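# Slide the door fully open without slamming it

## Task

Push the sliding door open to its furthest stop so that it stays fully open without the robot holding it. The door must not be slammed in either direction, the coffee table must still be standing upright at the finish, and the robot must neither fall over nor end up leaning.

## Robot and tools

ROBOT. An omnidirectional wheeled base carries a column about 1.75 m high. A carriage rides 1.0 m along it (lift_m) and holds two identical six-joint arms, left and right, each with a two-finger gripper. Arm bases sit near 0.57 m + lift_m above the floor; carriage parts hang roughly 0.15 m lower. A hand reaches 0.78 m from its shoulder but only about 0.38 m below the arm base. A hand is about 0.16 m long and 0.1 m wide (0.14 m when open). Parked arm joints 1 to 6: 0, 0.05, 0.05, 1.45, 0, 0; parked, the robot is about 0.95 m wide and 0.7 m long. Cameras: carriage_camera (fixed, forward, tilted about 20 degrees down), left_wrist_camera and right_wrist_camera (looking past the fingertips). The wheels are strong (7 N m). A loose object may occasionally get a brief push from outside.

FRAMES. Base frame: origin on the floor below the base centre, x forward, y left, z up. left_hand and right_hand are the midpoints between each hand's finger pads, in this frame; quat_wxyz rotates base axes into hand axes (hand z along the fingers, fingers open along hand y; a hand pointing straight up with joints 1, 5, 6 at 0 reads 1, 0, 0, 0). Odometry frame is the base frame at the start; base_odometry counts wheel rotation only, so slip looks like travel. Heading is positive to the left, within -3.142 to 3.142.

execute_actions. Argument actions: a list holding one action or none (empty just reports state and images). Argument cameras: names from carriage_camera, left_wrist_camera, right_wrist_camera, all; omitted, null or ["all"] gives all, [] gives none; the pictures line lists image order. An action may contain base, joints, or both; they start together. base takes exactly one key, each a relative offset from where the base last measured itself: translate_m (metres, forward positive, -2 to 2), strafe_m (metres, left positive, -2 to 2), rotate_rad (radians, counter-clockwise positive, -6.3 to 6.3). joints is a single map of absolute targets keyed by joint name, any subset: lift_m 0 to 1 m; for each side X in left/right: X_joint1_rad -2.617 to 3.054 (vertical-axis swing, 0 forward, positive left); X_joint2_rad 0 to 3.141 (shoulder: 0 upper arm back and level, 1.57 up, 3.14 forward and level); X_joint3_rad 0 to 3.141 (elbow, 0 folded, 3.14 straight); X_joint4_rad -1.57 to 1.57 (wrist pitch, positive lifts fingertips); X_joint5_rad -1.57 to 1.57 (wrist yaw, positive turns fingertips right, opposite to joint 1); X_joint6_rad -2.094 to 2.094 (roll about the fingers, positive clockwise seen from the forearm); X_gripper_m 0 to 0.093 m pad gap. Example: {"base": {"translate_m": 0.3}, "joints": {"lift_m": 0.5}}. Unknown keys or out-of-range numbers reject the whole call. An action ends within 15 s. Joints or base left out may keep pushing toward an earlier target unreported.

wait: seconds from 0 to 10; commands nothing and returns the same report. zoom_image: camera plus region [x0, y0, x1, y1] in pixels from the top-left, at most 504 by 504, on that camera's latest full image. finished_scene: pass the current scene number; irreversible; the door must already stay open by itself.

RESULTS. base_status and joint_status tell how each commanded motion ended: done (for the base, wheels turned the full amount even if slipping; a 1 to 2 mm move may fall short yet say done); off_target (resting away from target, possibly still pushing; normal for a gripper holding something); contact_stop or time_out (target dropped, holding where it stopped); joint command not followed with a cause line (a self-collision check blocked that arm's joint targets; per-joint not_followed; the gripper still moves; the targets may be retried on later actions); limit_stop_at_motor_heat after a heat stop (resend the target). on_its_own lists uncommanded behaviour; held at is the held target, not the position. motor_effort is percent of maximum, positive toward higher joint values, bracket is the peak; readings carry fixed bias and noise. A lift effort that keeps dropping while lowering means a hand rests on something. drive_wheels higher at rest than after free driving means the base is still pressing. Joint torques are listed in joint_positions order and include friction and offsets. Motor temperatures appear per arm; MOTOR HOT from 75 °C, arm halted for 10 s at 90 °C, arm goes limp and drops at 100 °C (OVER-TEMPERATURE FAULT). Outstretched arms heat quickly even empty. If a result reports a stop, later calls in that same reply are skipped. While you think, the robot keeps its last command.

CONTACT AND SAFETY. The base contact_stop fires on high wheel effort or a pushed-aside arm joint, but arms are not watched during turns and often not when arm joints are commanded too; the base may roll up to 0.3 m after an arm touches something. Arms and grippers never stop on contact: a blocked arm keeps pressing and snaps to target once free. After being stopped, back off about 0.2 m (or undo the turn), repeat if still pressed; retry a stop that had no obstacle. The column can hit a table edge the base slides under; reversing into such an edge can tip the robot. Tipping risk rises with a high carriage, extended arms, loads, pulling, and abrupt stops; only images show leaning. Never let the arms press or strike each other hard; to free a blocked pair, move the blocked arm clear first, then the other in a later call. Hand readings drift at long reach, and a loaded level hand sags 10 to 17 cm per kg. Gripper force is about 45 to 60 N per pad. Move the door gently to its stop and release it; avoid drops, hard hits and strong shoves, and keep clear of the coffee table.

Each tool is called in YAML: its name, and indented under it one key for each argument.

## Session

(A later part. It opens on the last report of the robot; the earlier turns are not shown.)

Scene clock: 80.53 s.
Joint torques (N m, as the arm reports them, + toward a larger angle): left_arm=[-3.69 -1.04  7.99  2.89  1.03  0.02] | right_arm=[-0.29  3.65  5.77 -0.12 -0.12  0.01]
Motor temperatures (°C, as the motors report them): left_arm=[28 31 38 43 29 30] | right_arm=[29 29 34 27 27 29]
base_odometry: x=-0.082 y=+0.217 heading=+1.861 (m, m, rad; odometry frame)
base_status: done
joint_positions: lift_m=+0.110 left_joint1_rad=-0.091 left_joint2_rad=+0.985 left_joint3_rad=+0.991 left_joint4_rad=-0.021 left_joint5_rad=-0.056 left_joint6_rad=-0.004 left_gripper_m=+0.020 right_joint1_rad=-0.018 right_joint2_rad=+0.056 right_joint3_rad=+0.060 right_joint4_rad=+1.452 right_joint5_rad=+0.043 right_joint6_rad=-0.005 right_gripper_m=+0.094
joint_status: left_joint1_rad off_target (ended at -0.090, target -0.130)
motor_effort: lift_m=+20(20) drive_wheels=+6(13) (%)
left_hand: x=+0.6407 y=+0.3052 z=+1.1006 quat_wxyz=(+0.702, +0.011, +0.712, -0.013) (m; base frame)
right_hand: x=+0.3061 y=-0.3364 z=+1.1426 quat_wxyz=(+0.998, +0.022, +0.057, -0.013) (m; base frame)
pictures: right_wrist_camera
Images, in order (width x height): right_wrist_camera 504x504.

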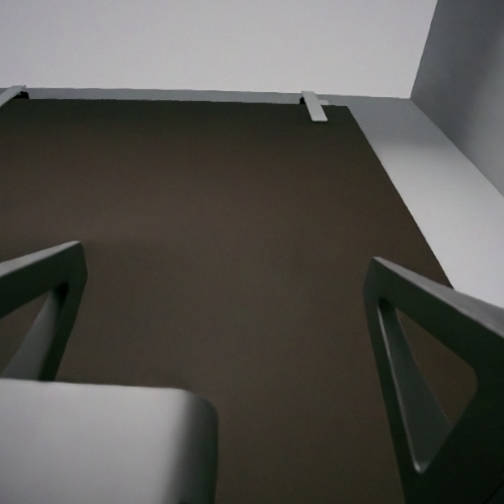

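At the stop.

execute_actions:
  actions:
    - {"joints":{"left_gripper_m":0.09,"left_joint1_rad":-0.09}}
  cameras: []

execute_actions:
  actions:
    - {"base":{"translate_m":-0.25}}
  cameras: []

wait:
  seconds: 4

Scene clock: 84.73 s.
Joint torques (N m, as the arm reports them, + toward a larger angle): left_arm=[ 0.15 -0.36  8.19  2.84  0.21  0.04] | right_arm=[-0.2   3.73  5.86 -0.14 -0.12  0.  ]
Motor temperatures (°C, as the motors report them): left_arm=[28 31 38 43 29 30] | right_arm=[29 29 34 27 27 29]
base_odometry: x=-0.082 y=+0.217 heading=+1.861 (m, m, rad; odometry frame)
base_status: not commanded
joint_positions: lift_m=+0.110 left_joint1_rad=-0.091 left_joint2_rad=+0.977 left_joint3_rad=+0.991 left_joint4_rad=-0.020 left_joint5_rad=+0.019 left_joint6_rad=-0.006 left_gripper_m=+0.090 right_joint1_rad=-0.018 right_joint2_rad=+0.056 right_joint3_rad=+0.060 right_joint4_rad=+1.452 right_joint5_rad=+0.043 right_joint6_rad=-0.005 right_gripper_m=+0.094
joint_status: all done
on_its_own: left_joint5_rad moved +0.074 to your old target +0.030
motor_effort: lift_m=+20(20) drive_wheels=-2(6) (%)
left_hand: x=+0.6378 y=+0.2925 z=+1.1033 quat_wxyz=(+0.704, +0.037, +0.708, -0.041) (m; base frame)
right_hand: x=+0.3061 y=-0.3364 z=+1.1426 quat_wxyz=(+0.998, +0.022, +0.057, -0.013) (m; base frame)
pictures: none
No camera images: the call's "cameras" was empty. Leave "cameras" out to get every camera's image.

Scene clock: 87.07 s.
Joint torques (N m, as the arm reports them, + toward a larger angle): left_arm=[-0.02 -0.82  8.27  2.67  0.1   0.01] | right_arm=[-0.22  3.75  5.8  -0.14 -0.13  0.01]
Motor temperatures (°C, as the motors report them): left_arm=[28 31 38 43 29 30] | right_arm=[29 29 34 27 27 29]
base_odometry: x=-0.010 y=-0.023 heading=+1.861 (m, m, rad; odometry frame)
base_status: done
joint_positions: lift_m=+0.110 left_joint1_rad=-0.091 left_joint2_rad=+0.984 left_joint3_rad=+0.991 left_joint4_rad=-0.005 left_joint5_rad=+0.025 left_joint6_rad=-0.006 left_gripper_m=+0.090 right_joint1_rad=-0.018 right_joint2_rad=+0.056 right_joint3_rad=+0.060 right_joint4_rad=+1.453 right_joint5_rad=+0.043 right_joint6_rad=-0.005 right_gripper_m=+0.094
joint_status: not commanded
motor_effort: lift_m=+20(20) drive_wheels=-1(10) (%)
left_hand: x=+0.6394 y=+0.2912 z=+1.1048 quat_wxyz=(+0.707, +0.039, +0.705, -0.043) (m; base frame)
right_hand: x=+0.3058 y=-0.3364 z=+1.1426 quat_wxyz=(+0.998, +0.022, +0.056, -0.013) (m; base frame)
pictures: none
No camera images: the call's "cameras" was empty. Leave "cameras" out to get every camera's image.

Scene clock: 91.07 s.
Joint torques (N m, as the arm reports them, + toward a larger angle): left_arm=[ 0.12 -0.98  8.22  2.72  0.11  0.07] | right_arm=[-0.16  3.62  5.76 -0.15 -0.13 -0.01]
Motor temperatures (°C, as the motors report them): left_arm=[28 31 38 43 29 30] | right_arm=[29 29 34 27 27 29]
base_odometry: x=-0.010 y=-0.023 heading=+1.861 (m, m, rad; odometry frame)
base_status: done
joint_positions: lift_m=+0.110 left_joint1_rad=-0.091 left_joint2_rad=+0.984 left_joint3_rad=+0.991 left_joint4_rad=-0.005 left_joint5_rad=+0.025 left_joint6_rad=-0.006 left_gripper_m=+0.090 right_joint1_rad=-0.018 right_joint2_rad=+0.056 right_joint3_rad=+0.060 right_joint4_rad=+1.453 right_joint5_rad=+0.043 right_joint6_rad=-0.005 right_gripper_m=+0.094
joint_status: not commanded
motor_effort: lift_m=+20(20) drive_wheels=-1(10) (%)
left_hand: x=+0.6394 y=+0.2912 z=+1.1048 quat_wxyz=(+0.707, +0.039, +0.705, -0.043) (m; base frame)
right_hand: x=+0.3058 y=-0.3364 z=+1.1426 quat_wxyz=(+0.998, +0.022, +0.056, -0.013) (m; base frame)
wait: 4.00 s; at rest by 0.27 s
pictures: carriage_camera, left_wrist_camera, right_wrist_camera
Images, in order (width x height): carriage_camera 504x504, left_wrist_camera 504x504, right_wrist_camera 504x504.

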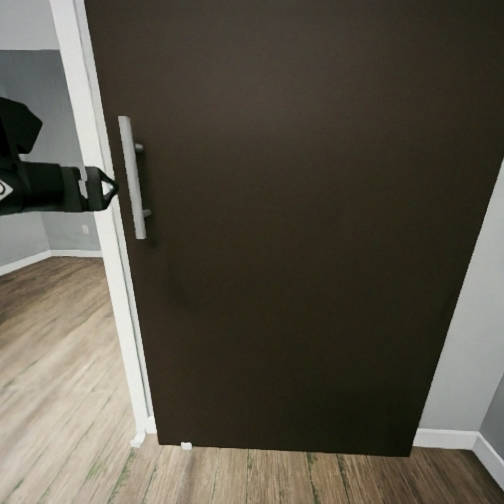

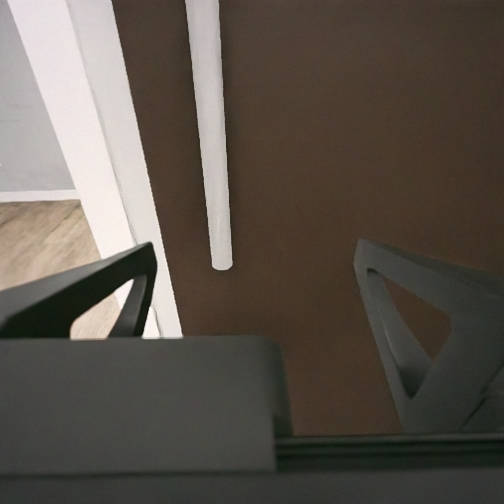

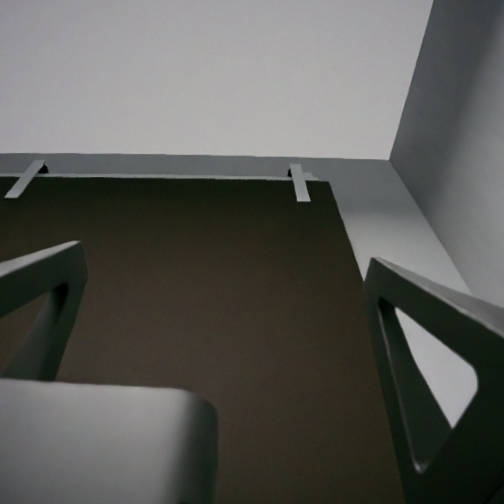

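finished_scene:
  scene: 2

The scene is finished: the task was done.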